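# Rehang a hose from its hooks onto the opposite wall

## Task

Lift the hose off the hooks it hangs on and hang it on the two empty hooks on the wall across from them. At the end it must be hanging motionless with no part touching the floor, held up by the hooks alone and not by the robot. Release it and back the robot away. The robot must not tip over or finish leaning, or the task fails.

## Robot and tools

ROBOT. A wheeled base with two drive wheels, so it can only drive straight or spin in place, never sideways. On it stands a lifting column (column_m, 0 to 0.8 m) that carries a tilting head and two six-joint arms, each with a parallel gripper. Shoulder height S = 0.90 m + column_m. Folded, the robot is 0.73 m long and 0.62 m wide, and its front is 0.40 m ahead of the column.

FRAMES. Base frame: origin on the floor under the column, x forward, y to the robot's left, z up. left_hand and right_hand are reported in this frame. Each is the point where the fingers meet; the tips reach 8 mm past it. The hand's z axis runs along the fingers and its y axis along the opening. The odometry frame is the base frame as it stood when the scene began. Heading is positive to the left, from -3.142 to 3.142.

execute_actions. Arguments: "actions", a list holding one action or none; "cameras", a list of names (cam_head_left, cam_head_right, cam_left_wrist, cam_right_wrist, nav_camera, or "all"). Omit it or pass null to get every camera; pass [] to get none. An empty list of actions just reports state and pictures. One action may have:
- "base", with exactly one key. translate_m is a relative drive along the current heading, in metres, -3 to 3, forward positive. rotate_rad is a relative turn in place, in radians, -3.2 to 3.2, left (counter-clockwise from above) positive.
- "joints", one dictionary covering both arms, column and head. Each key takes one number, which is an absolute target. column_m 0 to 0.8 m. head_tilt_rad -0.61 to 1.308 (positive tilts down). left_/right_joint1_rad -2.879 to 2.879. joint2 0 to 3.141. joint3 0 to 3.019. joint4 -1.692 to 1.57. joint5 -1.57 to 1.57 (positive swings the hand to the robot's right). joint6 -2.094 to 2.094 (positive rolls clockwise, viewed from behind the hand). left_/right_gripper_m 0 (closed) to 0.093 m of fingertip opening.
- "speeds", which caps top speed for this action only: translate_m 0.05 to 0.8 m/s, rotate_rad 0.1 to 1 rad/s. The default is the maximum. Speeds do not slow the arms.
Rules: a base move that needs over 8.667 s is refused, and no action lasts beyond 15 s. Any unknown key or out-of-range value rejects the whole call. Joints you leave out may still be pushing toward earlier targets. Once a result reports a stop, the later execute_actions, wait and finished_scene calls in that same reply are skipped.

OTHER TOOLS. wait {seconds: 0 to 10} lets the scene run and returns state and pictures. zoom_image {camera, region: [x0, y0, x1, y1]} takes pixels of that camera's latest full image, origin at top-left, at most 504 by 504. read_manual {section: "licences"} only returns licence text. finished_scene {scene: the current scene's number} ends the scene for good once the robot has held its last command; its result says whether the goal was met.

ARM GEOMETRY. Set joint1 to -1.57 (left) or 1.57 (right) and joints 5 and 6 to 0. The arm then works in a vertical plane facing forward, 0.23 m beside the column. Let a = j2 - 0.35, b = 1.05 + j2 - j3 and c = b - j4; c = 1.57 means fingers straight down. The hand is then 0.12 + 0.39 sin a + 0.38 cos b + 0.25 cos c ahead and S + 0.39 cos a - 0.38 sin b - 0.25 sin c up. For example, 0.93, 0.78, 0.14 gives 0.60 m ahead and 0.25 m below S. Expect the real hand up to about 5 cm lower and nearer the column, or about 12 cm under a heavy or far-out load. Reach is about 1 m from the shoulder. Joint 1 positive moves a hand forward, down and to the robot's left.

RESULTS. base_status and joint_status report done, off_target, contact_stop (base and column only), time_out, not_followed (a safety check held back that arm's targets, with a "cause:" line), or limit_stop_at_motor_heat. on_its_own covers things you did not command; its "held at" value is a target, not a position. Other readings: joint_positions; left_hand/right_hand (position and quat_wxyz, accurate to 1 to 3 cm); base_odometry; turned_by_wheels versus turned_by_imu (a clear mismatch means a bump or slip); base_tilt in degrees (forward, right); motor_effort of the wheel motors in percent, with the peak in brackets; wheel_motors_off. The "pictures" line gives the order of the images. A gripper whose opening stays at least 0.002 m above its target is holding something.

CAMERAS. The head cameras look forward and down by roughly head_tilt_rad. The wrist cameras look along the fingers, tipped 0.62 rad toward the hand's +x; with the fingers pointing down and forward, the top of the picture is farther out. nav_camera sits low at the front of the base.

CAUTIONS.
- Never let the arms collide or press on each other. Keep them apart near the robot's centre line and avoid fast crossing moves.
- A blocked arm keeps pushing and can overheat. Ease it by sending its reported joint positions back as targets; note that a loaded arm sags a little each time you do this. MOTOR HOT warns of heat. An OVER-TEMPERATURE FAULT drops the arm.
- Joints may ignore changes under about 0.03 rad (0.08 for joints 2 and 3). For a gentle touch, step about 0.05 rad per call from your last target.
- The column halts on contact when an arm's load changes, then refuses to go down until it has risen 0.2 m.
- If the base stalls (contact_stop), back off 0.05 m before turning. Pushing hard for about 3 s shuts the wheel motors off for 2 s.
- To clear a not_followed hold, move the joints involved at least 0.05 rad back.
- Carry loads with the fingers pointing well down, about 0.4 to 0.6 m ahead. Do not drop the hose, let it trail on the floor, or leave the robot tilted. Open the grippers and withdraw before finishing.

Each tool is called after "Call:" in YAML: its name, and indented under it one key for each argument.

## Session

Call:
execute_actions:
  actions: []

Scene clock: 0.00 s.
base_odometry: x=+0.000 y=+0.000 heading=+0.000 (m, m, rad; odometry frame)
turned_by_wheels: +0.000 (rad since the last result)
turned_by_imu: +0.000 (rad since the last result)
base_tilt: forward=+0.9 right=-0.2 (deg)
base_status: not commanded
joint_positions: column_m=+0.555 head_tilt_rad=+0.880 left_joint1_rad=-1.538 left_joint2_rad=+0.912 left_joint3_rad=+0.407 left_joint4_rad=-0.953 left_joint5_rad=+0.030 left_joint6_rad=+0.018 left_gripper_m=+0.094 right_joint1_rad=+1.577 right_joint2_rad=+0.892 right_joint3_rad=+0.397 right_joint4_rad=-0.925 right_joint5_rad=+0.032 right_joint6_rad=+0.039 right_gripper_m=+0.095
joint_status: not commanded
wheel_motors_off: 0
motor_effort: left_wheel=+4 right_wheel=+2 (%)
left_hand: x=+0.1396 y=+0.2260 z=+1.2545 quat_wxyz=(+0.450, +0.013, -0.893, +0.009) (m; base frame)
right_hand: x=+0.1429 y=-0.2297 z=+1.2512 quat_wxyz=(+0.433, -0.008, -0.901, +0.021) (m; base frame)
pictures: cam_head_left, cam_head_right, cam_left_wrist, cam_right_wrist, nav_camera
Images, in order (width x height): cam_head_left 896x504, cam_head_right 896x504, cam_left_wrist 896x504, cam_right_wrist 896x504, nav_camera 896x504.

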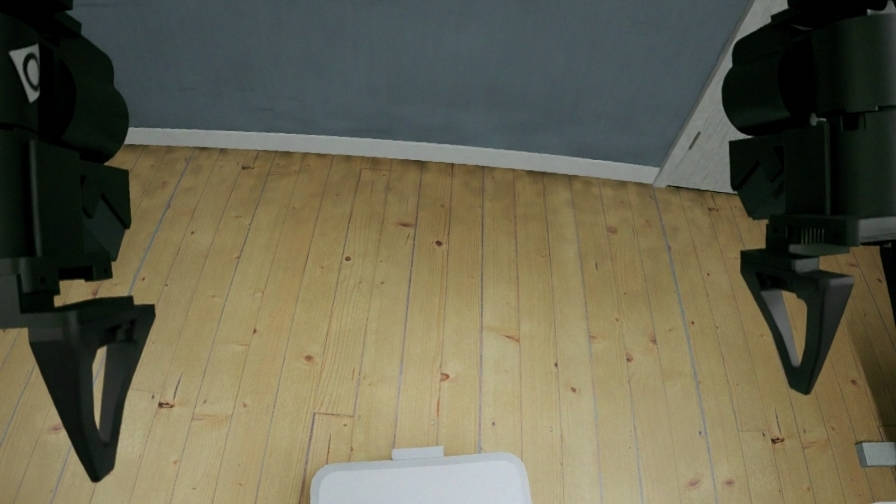

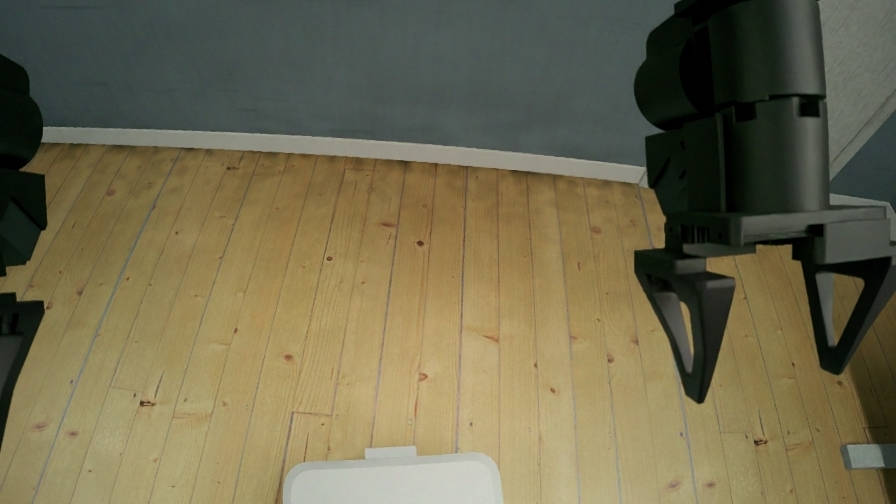

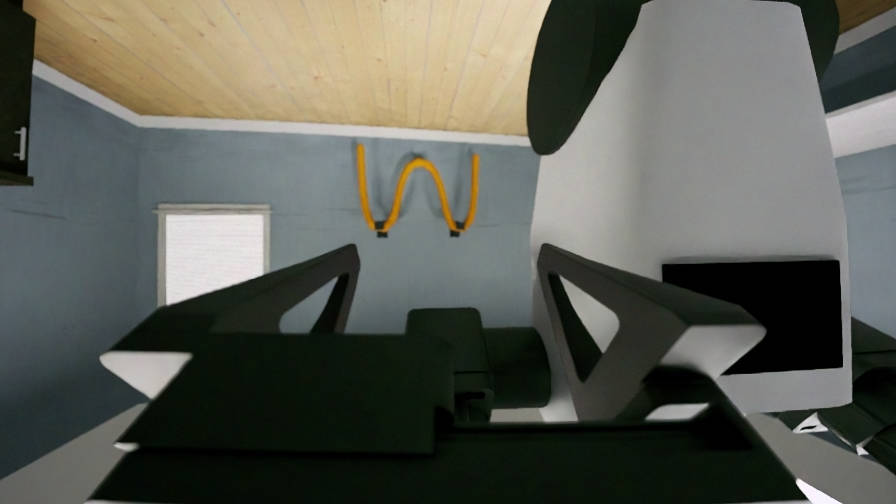

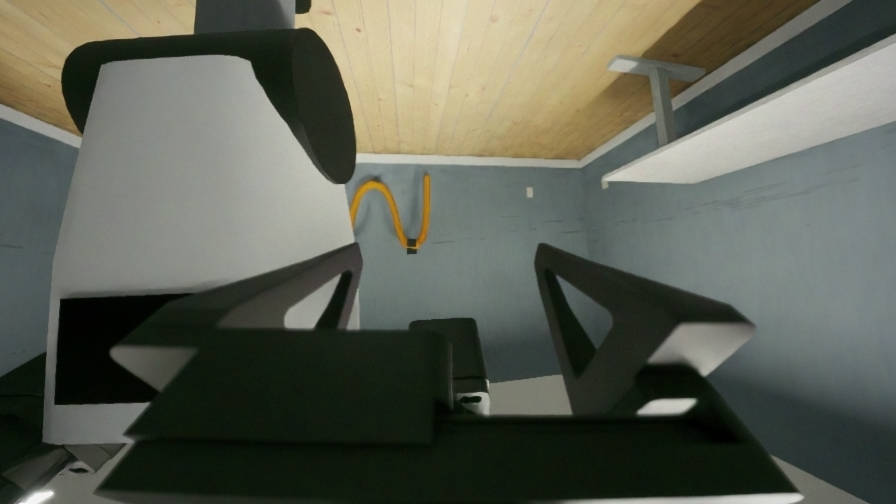

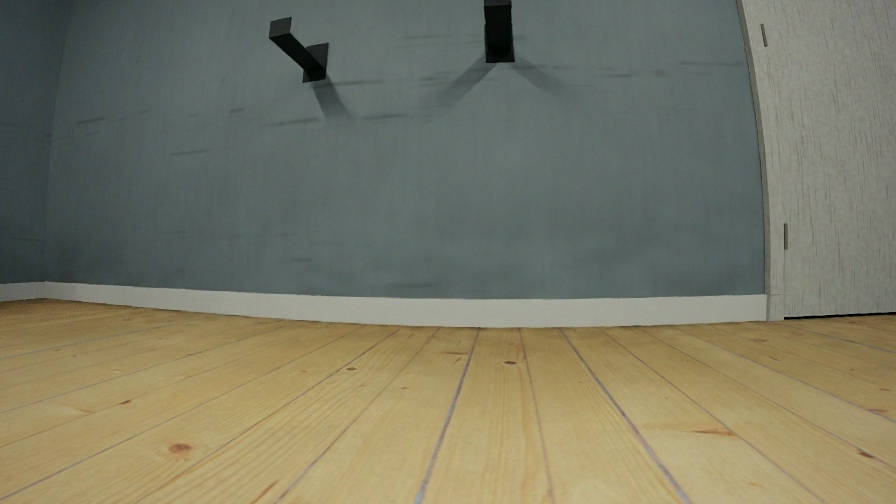

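Call:
execute_actions:
  actions:
    - {"joints":{"head_tilt_rad":0.3}}
  cameras: ["cam_head_left","nav_camera"]

Call:
zoom_image:
  camera: "nav_camera"
  region: [200, 0, 600, 200]

Scene clock: 1.90 s.
base_odometry: x=+0.000 y=+0.000 heading=+0.000 (m, m, rad; odometry frame)
turned_by_wheels: +0.000 (rad since the last result)
turned_by_imu: +0.000 (rad since the last result)
base_tilt: forward=+0.9 right=-0.1 (deg)
base_status: not commanded
joint_positions: column_m=+0.555 head_tilt_rad=+0.319 left_joint1_rad=-1.538 left_joint2_rad=+0.912 left_joint3_rad=+0.407 left_joint4_rad=-0.953 left_joint5_rad=+0.030 left_joint6_rad=+0.018 left_gripper_m=+0.094 right_joint1_rad=+1.577 right_joint2_rad=+0.892 right_joint3_rad=+0.397 right_joint4_rad=-0.925 right_joint5_rad=+0.032 right_joint6_rad=+0.039 right_gripper_m=+0.095
joint_status: all done
wheel_motors_off: 0
motor_effort: left_wheel=+5(5) right_wheel=+2(1) (%)
left_hand: x=+0.1396 y=+0.2260 z=+1.2545 quat_wxyz=(+0.450, +0.013, -0.893, +0.009) (m; base frame)
right_hand: x=+0.1429 y=-0.2297 z=+1.2512 quat_wxyz=(+0.433, -0.008, -0.901, +0.021) (m; base frame)
pictures: cam_head_left, nav_camera
camera_calibration (this result's frames):
cam_head_left: T_world_to_cam=[[-0.12372, -0.992194, 0.0156081, 0.0263364], [-0.417897, 0.0378301, -0.907706, 1.41962], [0.900031, -0.118824, -0.419316, 0.528455], [0, 0, 0, 1]] pos_world=[0.120888, 0.0352198, 1.50978]
Images, in order (width x height): cam_head_left 896x504, nav_camera 896x504.

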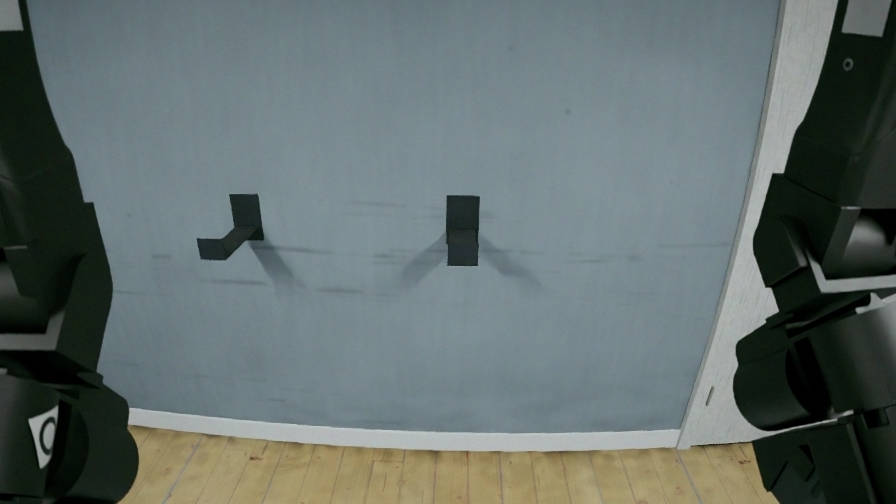

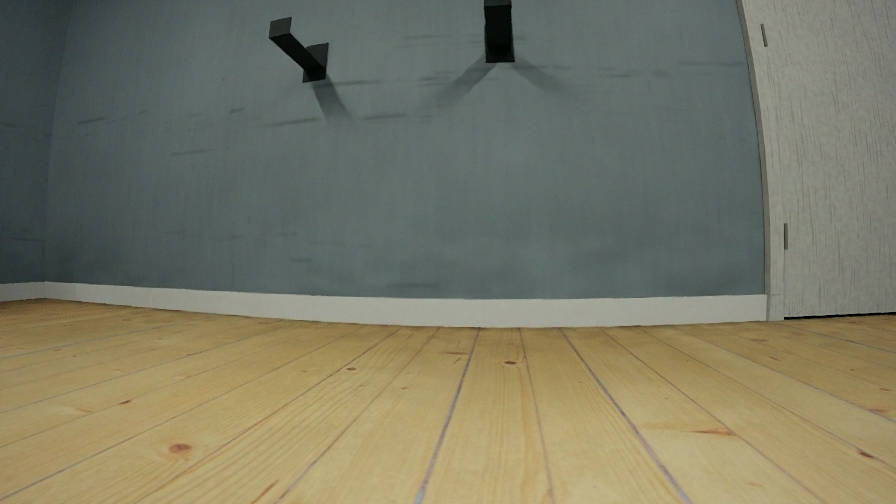

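Region (200, 0, 600, 200) of nav_camera's 896x504 image, scaled by 1.260, with more detail than that image has.

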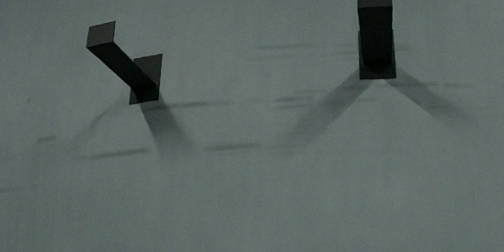

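Call:
execute_actions:
  actions:
    - {"base":{"rotate_rad":3.14},"joints":{"head_tilt_rad":0.15}}
  cameras: ["cam_head_left","cam_head_right","nav_camera"]

Scene clock: 8.07 s.
base_odometry: x=+0.000 y=+0.000 heading=+3.139 (m, m, rad; odometry frame)
turned_by_wheels: +3.139 (rad since the last result)
turned_by_imu: +3.102 (rad since the last result)
base_tilt: forward=+0.9 right=-0.1 (deg)
base_status: done
joint_positions: column_m=+0.555 head_tilt_rad=+0.170 left_joint1_rad=-1.538 left_joint2_rad=+0.912 left_joint3_rad=+0.407 left_joint4_rad=-0.953 left_joint5_rad=+0.030 left_joint6_rad=+0.018 left_gripper_m=+0.094 right_joint1_rad=+1.577 right_joint2_rad=+0.892 right_joint3_rad=+0.397 right_joint4_rad=-0.925 right_joint5_rad=+0.032 right_joint6_rad=+0.039 right_gripper_m=+0.095
joint_status: all done
wheel_motors_off: 0
motor_effort: left_wheel=-6(49) right_wheel=+7(46) (%)
left_hand: x=+0.1396 y=+0.2260 z=+1.2545 quat_wxyz=(+0.450, +0.013, -0.893, +0.009) (m; base frame)
right_hand: x=+0.1429 y=-0.2297 z=+1.2512 quat_wxyz=(+0.433, -0.008, -0.901, +0.021) (m; base frame)
pictures: cam_head_left, cam_head_right, nav_camera
camera_calibration (this result's frames):
cam_head_left: T_world_to_cam=[[-0.124665, -0.992194, -0.00300635, 0.0550751], [-0.277939, 0.0378301, -0.959854, 1.493], [0.952475, -0.118824, -0.280485, 0.311846], [0, 0, 0, 1]] pos_world=[0.124803, 0.0352198, 1.5207]
cam_head_right: T_world_to_cam=[[-0.117507, -0.992999, -0.0120606, 0.00618886], [-0.277456, 0.0444891, -0.959708, 1.49701], [0.953525, -0.109426, -0.280741, 0.306673], [0, 0, 0, 1]] pos_world=[0.123662, -0.0268973, 1.52287]
Images, in order (width x height): cam_head_left 896x504, cam_head_right 896x504, nav_camera 896x504.

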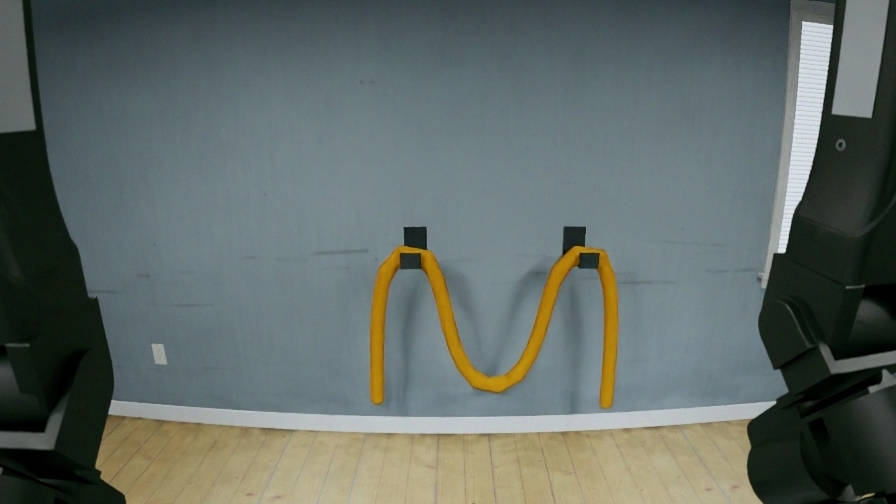

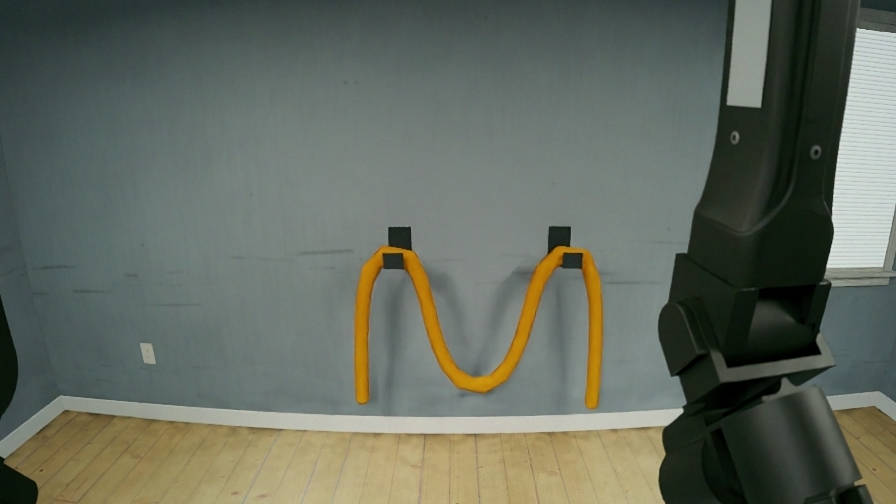

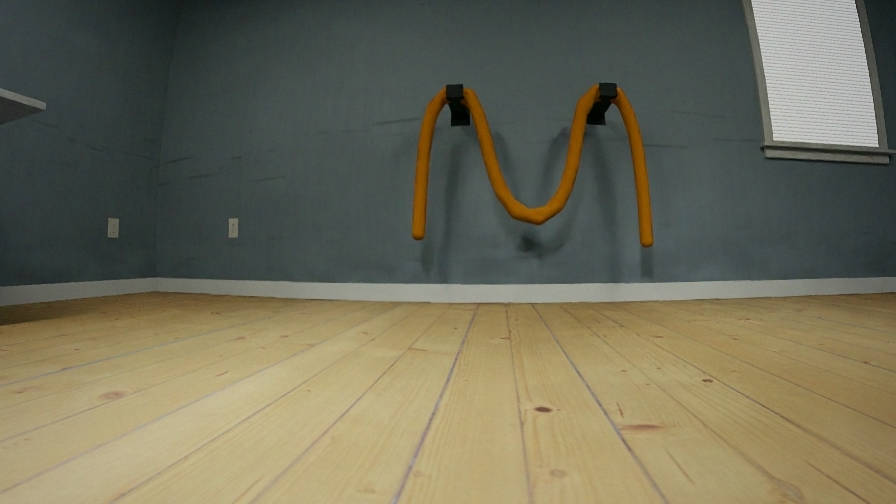

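Call:
execute_actions:
  actions:
    - {"base":{"rotate_rad":-0.255},"joints":{"column_m":0.62,"head_tilt_rad":0.5,"left_joint1_rad":-1.49,"left_joint2_rad":0.95,"left_joint3_rad":0.72,"left_joint4_rad":-0.29,"left_joint5_rad":0,"left_joint6_rad":1.57,"right_joint1_rad":1.49,"right_joint2_rad":0.95,"right_joint3_rad":0.72,"right_joint4_rad":-0.29,"right_joint5_rad":0,"right_joint6_rad":-1.57}}
  cameras: []

Call:
execute_actions:
  actions:
    - {"base":{"translate_m":1.15}}
  cameras: []

Call:
execute_actions:
  actions:
    - {"base":{"rotate_rad":0.135}}
  cameras: ["cam_head_left","cam_head_right","nav_camera"]

Scene clock: 14.17 s.
base_odometry: x=+0.000 y=+0.000 heading=+2.885 (m, m, rad; odometry frame)
turned_by_wheels: -0.254 (rad since the last result)
turned_by_imu: -0.251 (rad since the last result)
base_tilt: forward=+0.9 right=-0.1 (deg)
base_status: done
joint_positions: column_m=+0.620 head_tilt_rad=+0.504 left_joint1_rad=-1.488 left_joint2_rad=+0.952 left_joint3_rad=+0.734 left_joint4_rad=-0.297 left_joint5_rad=+0.003 left_joint6_rad=+1.561 left_gripper_m=+0.094 right_joint1_rad=+1.494 right_joint2_rad=+0.950 right_joint3_rad=+0.729 right_joint4_rad=-0.299 right_joint5_rad=+0.001 right_joint6_rad=-1.559 right_gripper_m=+0.095
joint_status: all done
wheel_motors_off: 0
motor_effort: left_wheel=+7(30) right_wheel=-7(36) (%)
left_hand: x=+0.4591 y=+0.2609 z=+1.2294 quat_wxyz=(+0.021, -0.688, -0.724, -0.027) (m; base frame)
right_hand: x=+0.4561 y=-0.2596 z=+1.2293 quat_wxyz=(+0.023, +0.689, -0.724, +0.025) (m; base frame)
pictures: none
No camera images: the call's "cameras" was empty. Leave "cameras" out to get every camera's image.

Scene clock: 17.87 s.
base_odometry: x=-1.113 y=+0.291 heading=+2.886 (m, m, rad; odometry frame)
turned_by_wheels: +0.001 (rad since the last result)
turned_by_imu: +0.005 (rad since the last result)
base_tilt: forward=+1.0 right=-0.1 (deg)
base_status: done
joint_positions: column_m=+0.620 head_tilt_rad=+0.504 left_joint1_rad=-1.488 left_joint2_rad=+0.952 left_joint3_rad=+0.725 left_joint4_rad=-0.295 left_joint5_rad=+0.003 left_joint6_rad=+1.561 left_gripper_m=+0.094 right_joint1_rad=+1.494 right_joint2_rad=+0.950 right_joint3_rad=+0.724 right_joint4_rad=-0.295 right_joint5_rad=+0.001 right_joint6_rad=-1.559 right_gripper_m=+0.095
joint_status: not commanded
wheel_motors_off: 0
motor_effort: left_wheel=+3(75) right_wheel=-1(53) (%)
left_hand: x=+0.4540 y=+0.2607 z=+1.2283 quat_wxyz=(+0.024, -0.688, -0.725, -0.025) (m; base frame)
right_hand: x=+0.4544 y=-0.2595 z=+1.2288 quat_wxyz=(+0.023, +0.689, -0.724, +0.025) (m; base frame)
pictures: none
No camera images: the call's "cameras" was empty. Leave "cameras" out to get every camera's image.

Scene clock: 19.03 s.
base_odometry: x=-1.113 y=+0.291 heading=+3.019 (m, m, rad; odometry frame)
turned_by_wheels: +0.133 (rad since the last result)
turned_by_imu: +0.132 (rad since the last result)
base_tilt: forward=+0.9 right=-0.1 (deg)
base_status: done
joint_positions: column_m=+0.620 head_tilt_rad=+0.504 left_joint1_rad=-1.488 left_joint2_rad=+0.952 left_joint3_rad=+0.725 left_joint4_rad=-0.295 left_joint5_rad=+0.003 left_joint6_rad=+1.561 left_gripper_m=+0.094 right_joint1_rad=+1.494 right_joint2_rad=+0.950 right_joint3_rad=+0.724 right_joint4_rad=-0.295 right_joint5_rad=+0.001 right_joint6_rad=-1.559 right_gripper_m=+0.095
joint_status: not commanded
wheel_motors_off: 0
motor_effort: left_wheel=-1(61) right_wheel=+1(42) (%)
left_hand: x=+0.4540 y=+0.2608 z=+1.2283 quat_wxyz=(+0.024, -0.688, -0.725, -0.025) (m; base frame)
right_hand: x=+0.4544 y=-0.2595 z=+1.2288 quat_wxyz=(+0.023, +0.689, -0.724, +0.025) (m; base frame)
pictures: cam_head_left, cam_head_right, nav_camera
camera_calibration (this result's frames):
cam_head_left: T_world_to_cam=[[-0.118736, -0.992194, 0.0381079, -0.0110519], [-0.577792, 0.0378301, -0.815307, 1.3378], [0.807501, -0.118824, -0.577774, 0.814602], [0, 0, 0, 1]] pos_world=[0.113868, 0.0352198, 1.5618]
cam_head_right: T_world_to_cam=[[-0.114949, -0.992999, 0.027205, -0.0562166], [-0.577288, 0.0444891, -0.815328, 1.34207], [0.808409, -0.109426, -0.57836, 0.809984], [0, 0, 0, 1]] pos_world=[0.113503, -0.0268973, 1.56422]
Images, in order (width x height): cam_head_left 896x504, cam_head_right 896x504, nav_camera 896x504.

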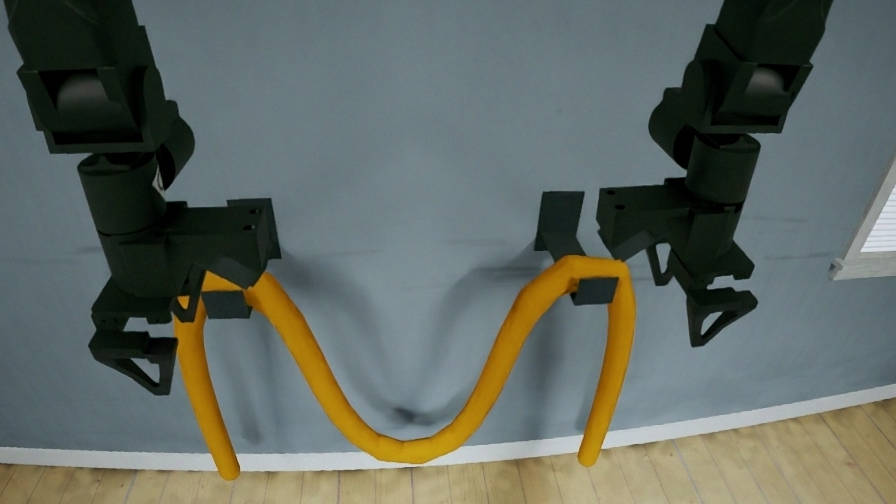

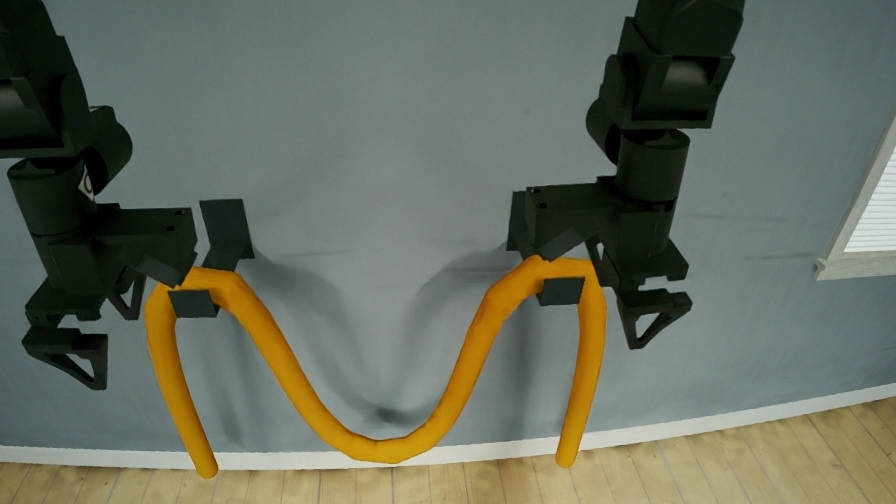

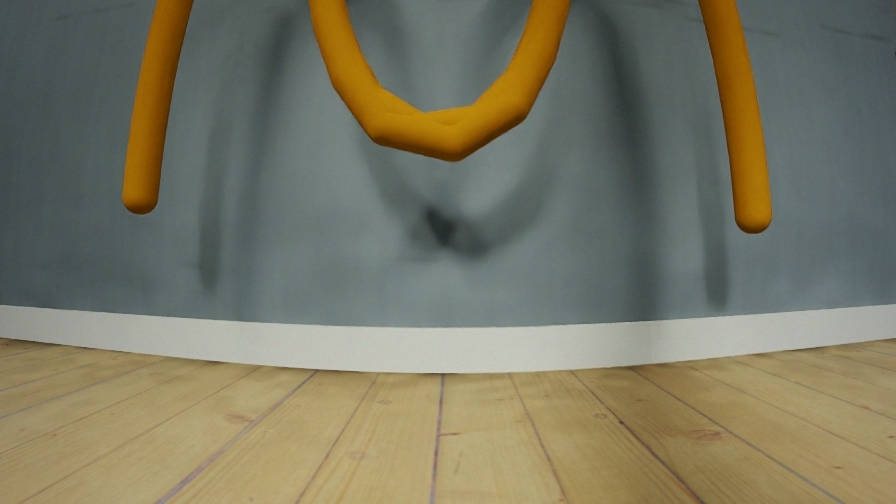

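Call:
execute_actions:
  actions:
    - {"base":{"translate_m":0.365},"joints":{"right_joint1_rad":1.40,"head_tilt_rad":0.85,"column_m":0.52},"speeds":{"translate_m":0.3}}

Scene clock: 23.07 s.
base_odometry: x=-1.475 y=+0.336 heading=+3.020 (m, m, rad; odometry frame)
turned_by_wheels: +0.001 (rad since the last result)
turned_by_imu: +0.002 (rad since the last result)
base_tilt: forward=+1.0 right=-0.2 (deg)
base_status: done
joint_positions: column_m=+0.520 head_tilt_rad=+0.852 left_joint1_rad=-1.488 left_joint2_rad=+0.952 left_joint3_rad=+0.724 left_joint4_rad=-0.295 left_joint5_rad=+0.003 left_joint6_rad=+1.561 left_gripper_m=+0.094 right_joint1_rad=+1.395 right_joint2_rad=+0.950 right_joint3_rad=+0.723 right_joint4_rad=-0.295 right_joint5_rad=+0.001 right_joint6_rad=-1.559 right_gripper_m=+0.095
joint_status: all done
wheel_motors_off: 0
motor_effort: left_wheel=+1(60) right_wheel=-1(45) (%)
left_hand: x=+0.4536 y=+0.2608 z=+1.1286 quat_wxyz=(+0.024, -0.688, -0.725, -0.025) (m; base frame)
right_hand: x=+0.4509 y=-0.3027 z=+1.1337 quat_wxyz=(+0.053, +0.669, -0.739, +0.055) (m; base frame)
pictures: cam_head_left, cam_head_right, cam_left_wrist, cam_right_wrist, nav_camera
camera_calibration (this result's frames):
cam_head_left: T_world_to_cam=[[-0.0986748, -0.992194, 0.0762471, -0.0656917], [-0.820802, 0.0378301, -0.569958, 0.899067], [0.562625, -0.118824, -0.818128, 1.13117], [0, 0, 0, 1]] pos_world=[0.0950502, 0.0352198, 1.44288]
cam_head_right: T_world_to_cam=[[-0.0988254, -0.992999, 0.0647064, -0.110787], [-0.820335, 0.0444891, -0.57015, 0.903595], [0.563279, -0.109426, -0.818989, 1.12692], [0, 0, 0, 1]] pos_world=[0.0955329, -0.0268973, 1.44529]
cam_left_wrist: T_world_to_cam=[[-0.998872, -0.0473115, 0.00404273, 0.458471], [-0.0341738, 0.775381, 0.630569, -0.891062], [-0.0329678, 0.629719, -0.776123, 0.849994], [0, 0, 0, 1]] pos_world=[0.455526, 0.177346, 1.21972]
cam_right_wrist: T_world_to_cam=[[0.995442, -0.095367, -0.0000043371, -0.472336], [-0.068791, -0.718072, 0.692561, -0.963612], [-0.0660506, -0.689404, -0.72136, 0.758369], [0, 0, 0, 1]] pos_world=[0.453986, -0.214166, 1.21441]
Images, in order (width x height): cam_head_left 896x504, cam_head_right 896x504, cam_left_wrist 896x504, cam_right_wrist 896x504, nav_camera 896x504.

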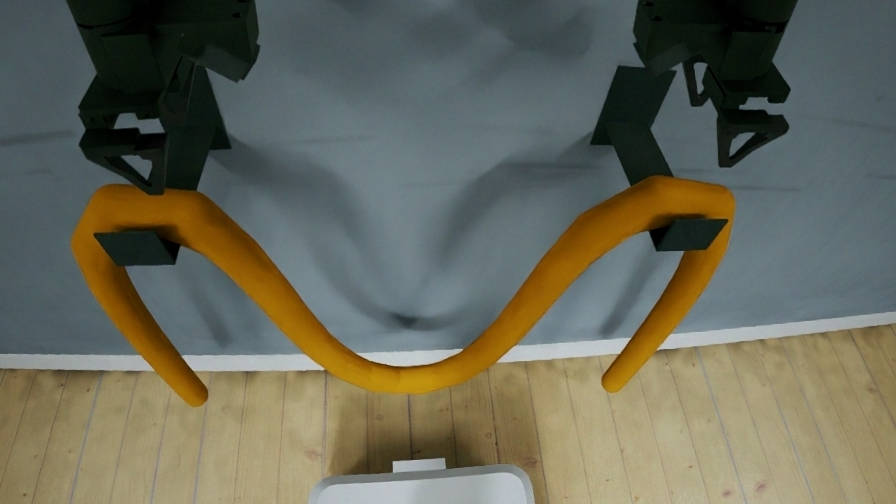

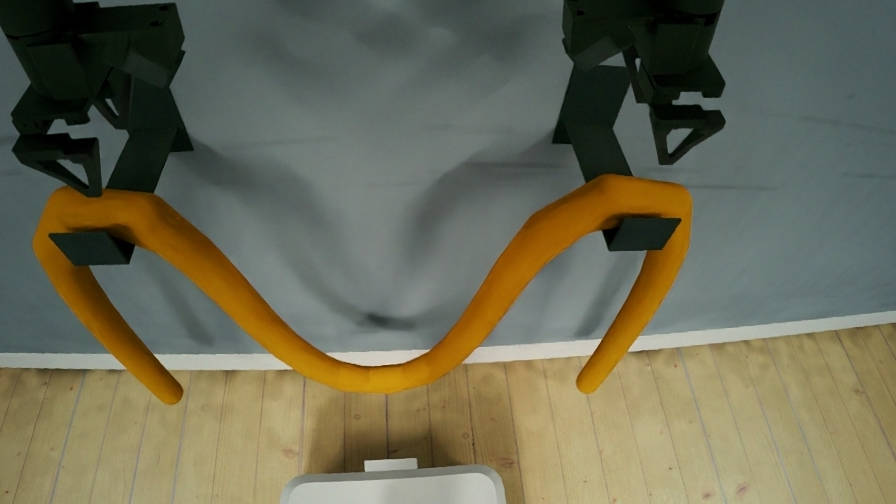

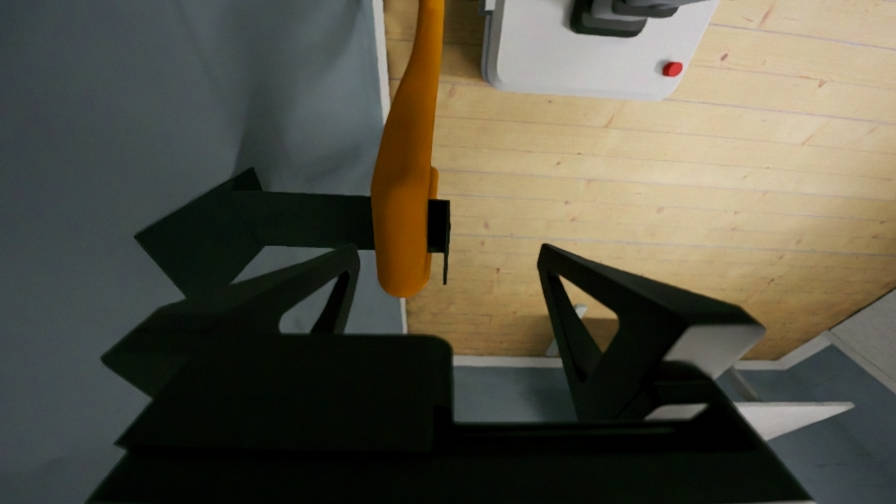

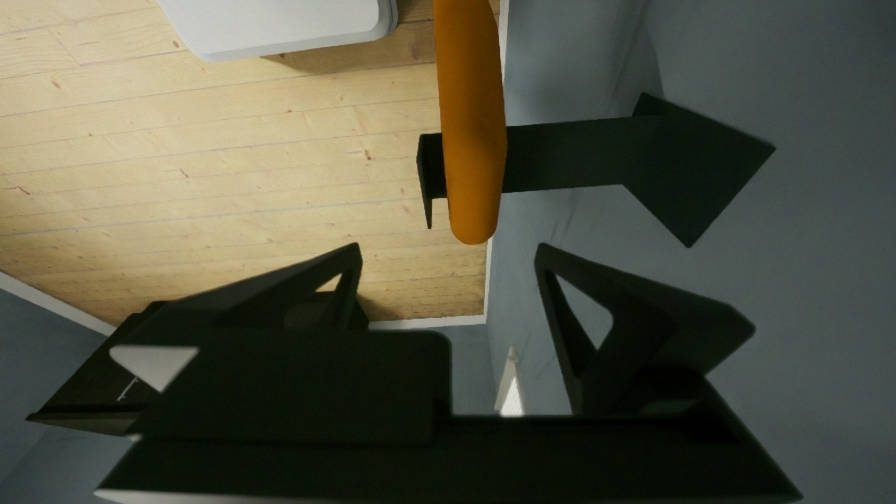

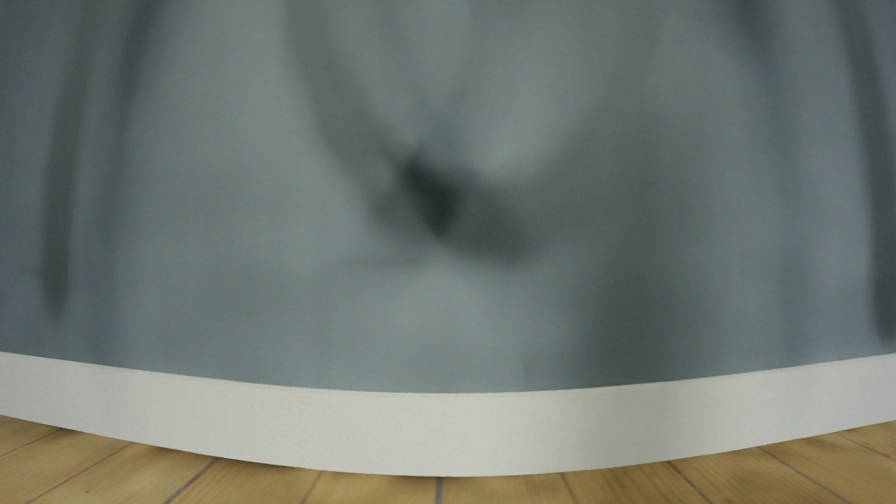

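Call:
execute_actions:
  actions:
    - {"base":{"translate_m":0.03},"joints":{"right_joint1_rad":1.535,"left_joint1_rad":-1.53,"column_m":0.47},"speeds":{"translate_m":0.1}}
  cameras: ["cam_head_left","cam_left_wrist","cam_right_wrist"]

Scene clock: 26.23 s.
base_odometry: x=-1.505 y=+0.339 heading=+3.020 (m, m, rad; odometry frame)
turned_by_wheels: +0.000 (rad since the last result)
turned_by_imu: +0.001 (rad since the last result)
base_tilt: forward=+0.9 right=-0.1 (deg)
base_status: done
joint_positions: column_m=+0.470 head_tilt_rad=+0.852 left_joint1_rad=-1.531 left_joint2_rad=+0.951 left_joint3_rad=+0.723 left_joint4_rad=-0.295 left_joint5_rad=+0.003 left_joint6_rad=+1.561 left_gripper_m=+0.094 right_joint1_rad=+1.542 right_joint2_rad=+0.950 right_joint3_rad=+0.723 right_joint4_rad=-0.295 right_joint5_rad=+0.000 right_joint6_rad=-1.559 right_gripper_m=+0.095
joint_status: all done
wheel_motors_off: 0
motor_effort: left_wheel=-1(32) right_wheel=+1(34) (%)
left_hand: x=+0.4542 y=+0.2415 z=+1.0778 quat_wxyz=(+0.011, -0.696, -0.717, -0.012) (m; base frame)
right_hand: x=+0.4542 y=-0.2382 z=+1.0779 quat_wxyz=(+0.008, +0.698, -0.716, +0.009) (m; base frame)
pictures: cam_head_left, cam_left_wrist, cam_right_wrist
camera_calibration (this result's frames):
cam_head_left: T_world_to_cam=[[-0.0986552, -0.992194, 0.0762724, -0.0619175], [-0.820948, 0.0378301, -0.569748, 0.870273], [0.562415, -0.118824, -0.818273, 1.09049], [0, 0, 0, 1]] pos_world=[0.095034, 0.0352198, 1.39287]
cam_left_wrist: T_world_to_cam=[[-0.999665, -0.0253889, 0.00503096, 0.452327], [-0.0172716, 0.799127, 0.600914, -0.825576], [-0.0192769, 0.600626, -0.799298, 0.848498], [0, 0, 0, 1]] pos_world=[0.454273, 0.161595, 1.17203]
cam_right_wrist: T_world_to_cam=[[0.99974, -0.0216799, -0.00706726, -0.446252], [-0.013214, -0.803399, 0.595295, -0.819129], [-0.0185838, -0.595047, -0.803476, 0.852216], [0, 0, 0, 1]] pos_world=[0.451149, -0.160653, 1.1692]
Images, in order (width x height): cam_head_left 896x504, cam_left_wrist 896x504, cam_right_wrist 896x504.

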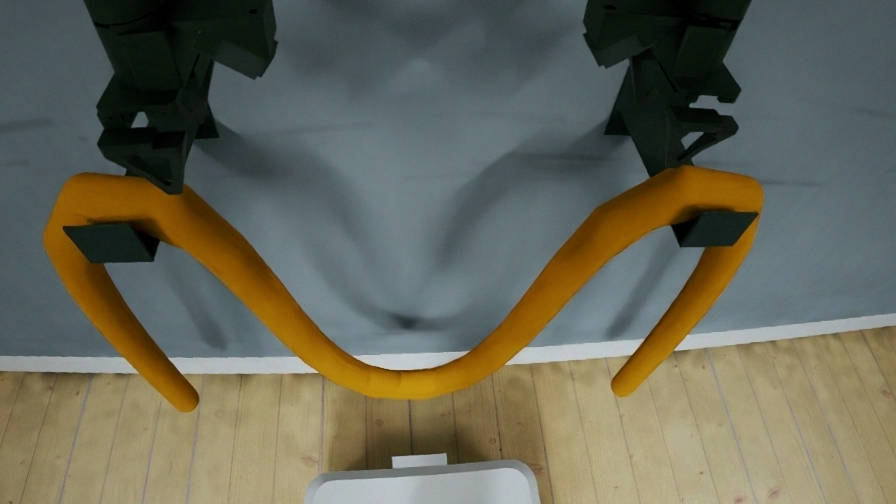

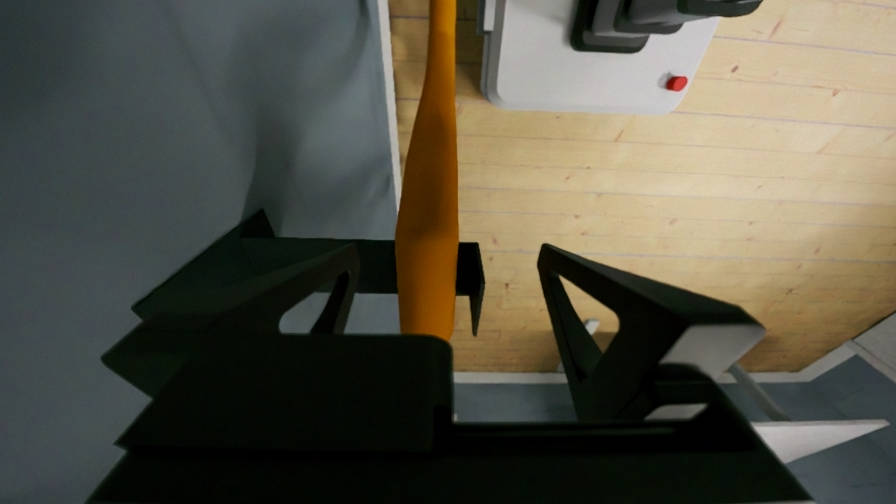

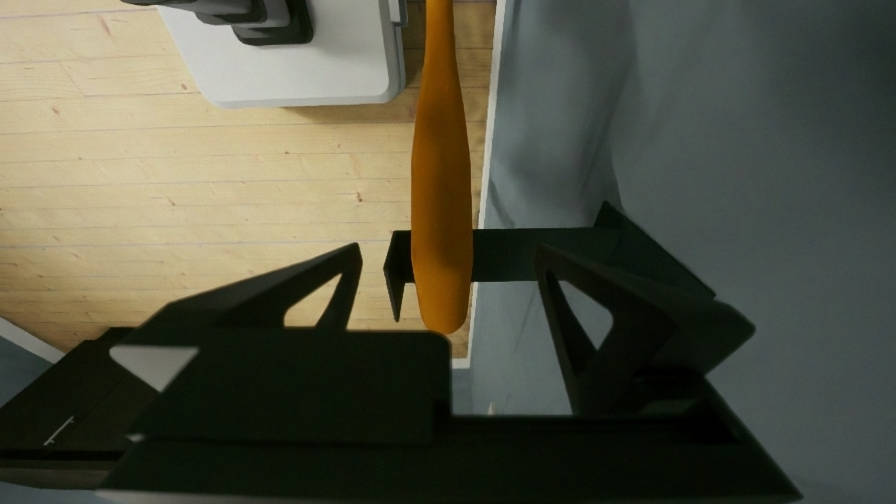

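Call:
execute_actions:
  actions:
    - {"joints":{"column_m":0.38,"head_tilt_rad":0.7}}
  cameras: ["cam_head_left","cam_left_wrist","cam_right_wrist"]

Scene clock: 29.20 s.
base_odometry: x=-1.505 y=+0.339 heading=+3.020 (m, m, rad; odometry frame)
turned_by_wheels: +0.000 (rad since the last result)
turned_by_imu: +0.001 (rad since the last result)
base_tilt: forward=+0.9 right=-0.1 (deg)
base_status: not commanded
joint_positions: column_m=+0.380 head_tilt_rad=+0.717 left_joint1_rad=-1.531 left_joint2_rad=+0.951 left_joint3_rad=+0.723 left_joint4_rad=-0.295 left_joint5_rad=+0.003 left_joint6_rad=+1.561 left_gripper_m=+0.094 right_joint1_rad=+1.542 right_joint2_rad=+0.950 right_joint3_rad=+0.723 right_joint4_rad=-0.295 right_joint5_rad=+0.000 right_joint6_rad=-1.559 right_gripper_m=+0.095
joint_status: all done
wheel_motors_off: 0
motor_effort: left_wheel=+2(1) right_wheel=+0(1) (%)
left_hand: x=+0.4542 y=+0.2415 z=+0.9878 quat_wxyz=(+0.011, -0.696, -0.717, -0.012) (m; base frame)
right_hand: x=+0.4542 y=-0.2382 z=+0.9879 quat_wxyz=(+0.008, +0.698, -0.716, +0.009) (m; base frame)
pictures: cam_head_left, cam_left_wrist, cam_right_wrist
camera_calibration (this result's frames):
cam_head_left: T_world_to_cam=[[-0.108037, -0.992194, 0.0622771, -0.0354657], [-0.736651, 0.0378301, -0.675214, 0.95886], [0.667588, -0.118824, -0.734988, 0.897816], [0, 0, 0, 1]] pos_world=[0.103142, 0.0352198, 1.30953]
cam_left_wrist: T_world_to_cam=[[-0.999665, -0.0253889, 0.00503096, 0.45278], [-0.0172716, 0.799127, 0.600914, -0.771498], [-0.0192769, 0.600626, -0.799298, 0.776566], [0, 0, 0, 1]] pos_world=[0.454273, 0.161595, 1.08203]
cam_right_wrist: T_world_to_cam=[[0.99974, -0.0216799, -0.00706726, -0.446888], [-0.013214, -0.803399, 0.595295, -0.765556], [-0.0185838, -0.595047, -0.803476, 0.779908], [0, 0, 0, 1]] pos_world=[0.451149, -0.160653, 1.07921]
Images, in order (width x height): cam_head_left 896x504, cam_left_wrist 896x504, cam_right_wrist 896x504.

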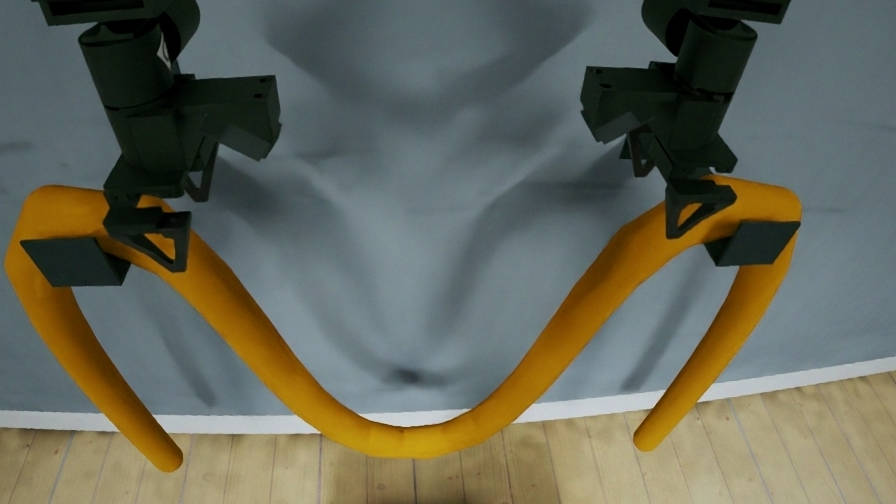

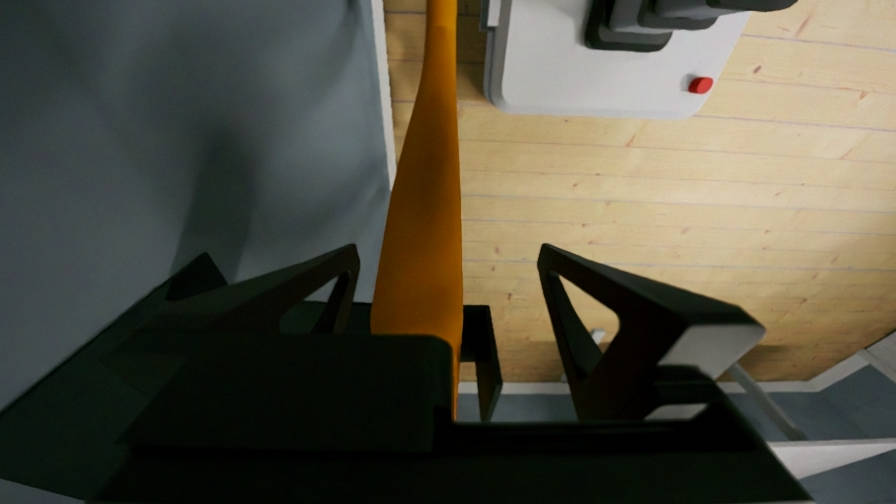

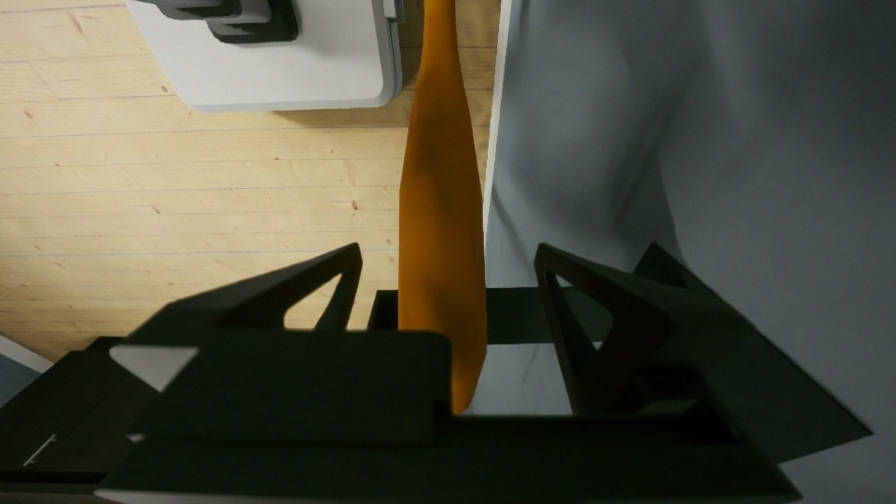

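Call:
execute_actions:
  actions:
    - {"joints":{"column_m":0.335}}
  cameras: ["cam_head_left","cam_left_wrist","cam_right_wrist"]

Scene clock: 30.93 s.
base_odometry: x=-1.505 y=+0.339 heading=+3.020 (m, m, rad; odometry frame)
turned_by_wheels: +0.000 (rad since the last result)
turned_by_imu: +0.000 (rad since the last result)
base_tilt: forward=+1.0 right=-0.2 (deg)
base_status: not commanded
joint_positions: column_m=+0.335 head_tilt_rad=+0.717 left_joint1_rad=-1.531 left_joint2_rad=+0.951 left_joint3_rad=+0.723 left_joint4_rad=-0.295 left_joint5_rad=+0.003 left_joint6_rad=+1.561 left_gripper_m=+0.094 right_joint1_rad=+1.542 right_joint2_rad=+0.950 right_joint3_rad=+0.723 right_joint4_rad=-0.295 right_joint5_rad=+0.000 right_joint6_rad=-1.559 right_gripper_m=+0.095
joint_status: all done
wheel_motors_off: 0
motor_effort: left_wheel=+0(0) right_wheel=+0(1) (%)
left_hand: x=+0.4542 y=+0.2415 z=+0.9428 quat_wxyz=(+0.011, -0.696, -0.717, -0.012) (m; base frame)
right_hand: x=+0.4542 y=-0.2382 z=+0.9429 quat_wxyz=(+0.008, +0.698, -0.716, +0.009) (m; base frame)
pictures: cam_head_left, cam_left_wrist, cam_right_wrist
camera_calibration (this result's frames):
cam_head_left: T_world_to_cam=[[-0.108055, -0.992194, 0.0622455, -0.0326198], [-0.736453, 0.0378301, -0.67543, 0.928742], [0.667803, -0.118824, -0.734793, 0.864464], [0, 0, 0, 1]] pos_world=[0.103159, 0.0352198, 1.26453]
cam_left_wrist: T_world_to_cam=[[-0.999665, -0.0253889, 0.00503096, 0.453006], [-0.0172716, 0.799127, 0.600914, -0.74445], [-0.0192769, 0.600626, -0.799298, 0.740588], [0, 0, 0, 1]] pos_world=[0.454273, 0.161595, 1.03702]
cam_right_wrist: T_world_to_cam=[[0.99974, -0.0216799, -0.00706726, -0.447206], [-0.013214, -0.803399, 0.595295, -0.738761], [-0.0185838, -0.595047, -0.803476, 0.743742], [0, 0, 0, 1]] pos_world=[0.451149, -0.160653, 1.0342]
Images, in order (width x height): cam_head_left 896x504, cam_left_wrist 896x504, cam_right_wrist 896x504.

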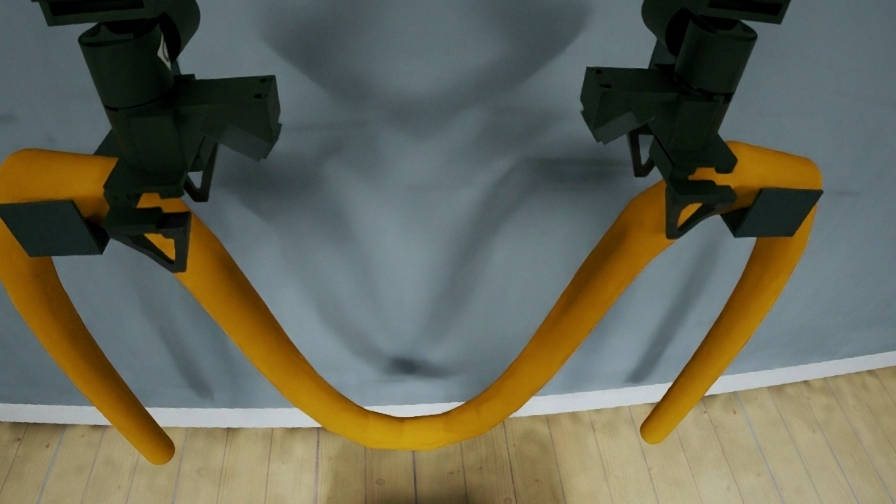

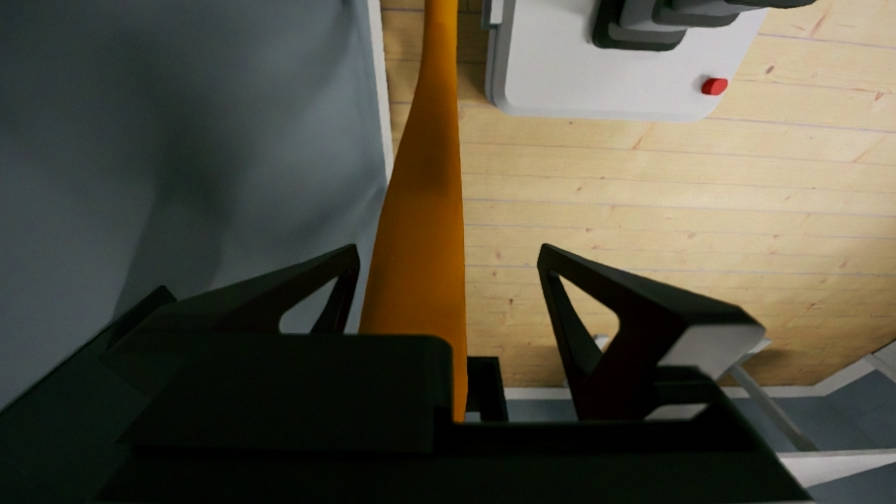

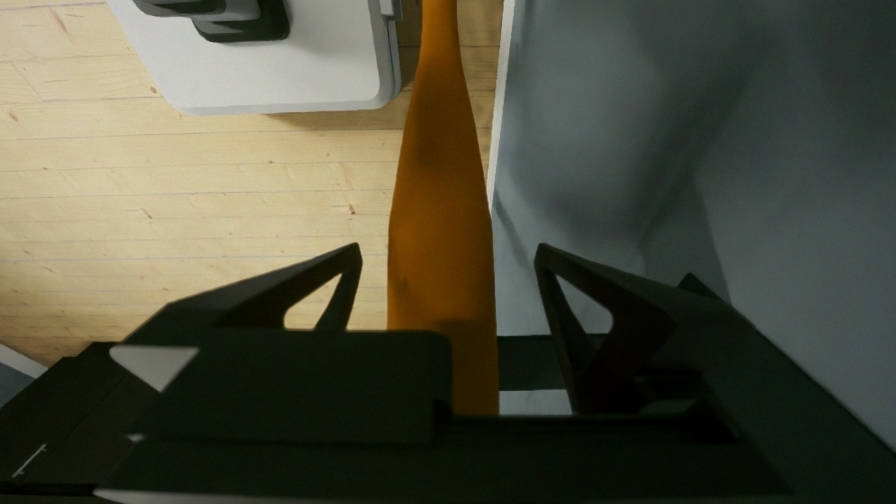

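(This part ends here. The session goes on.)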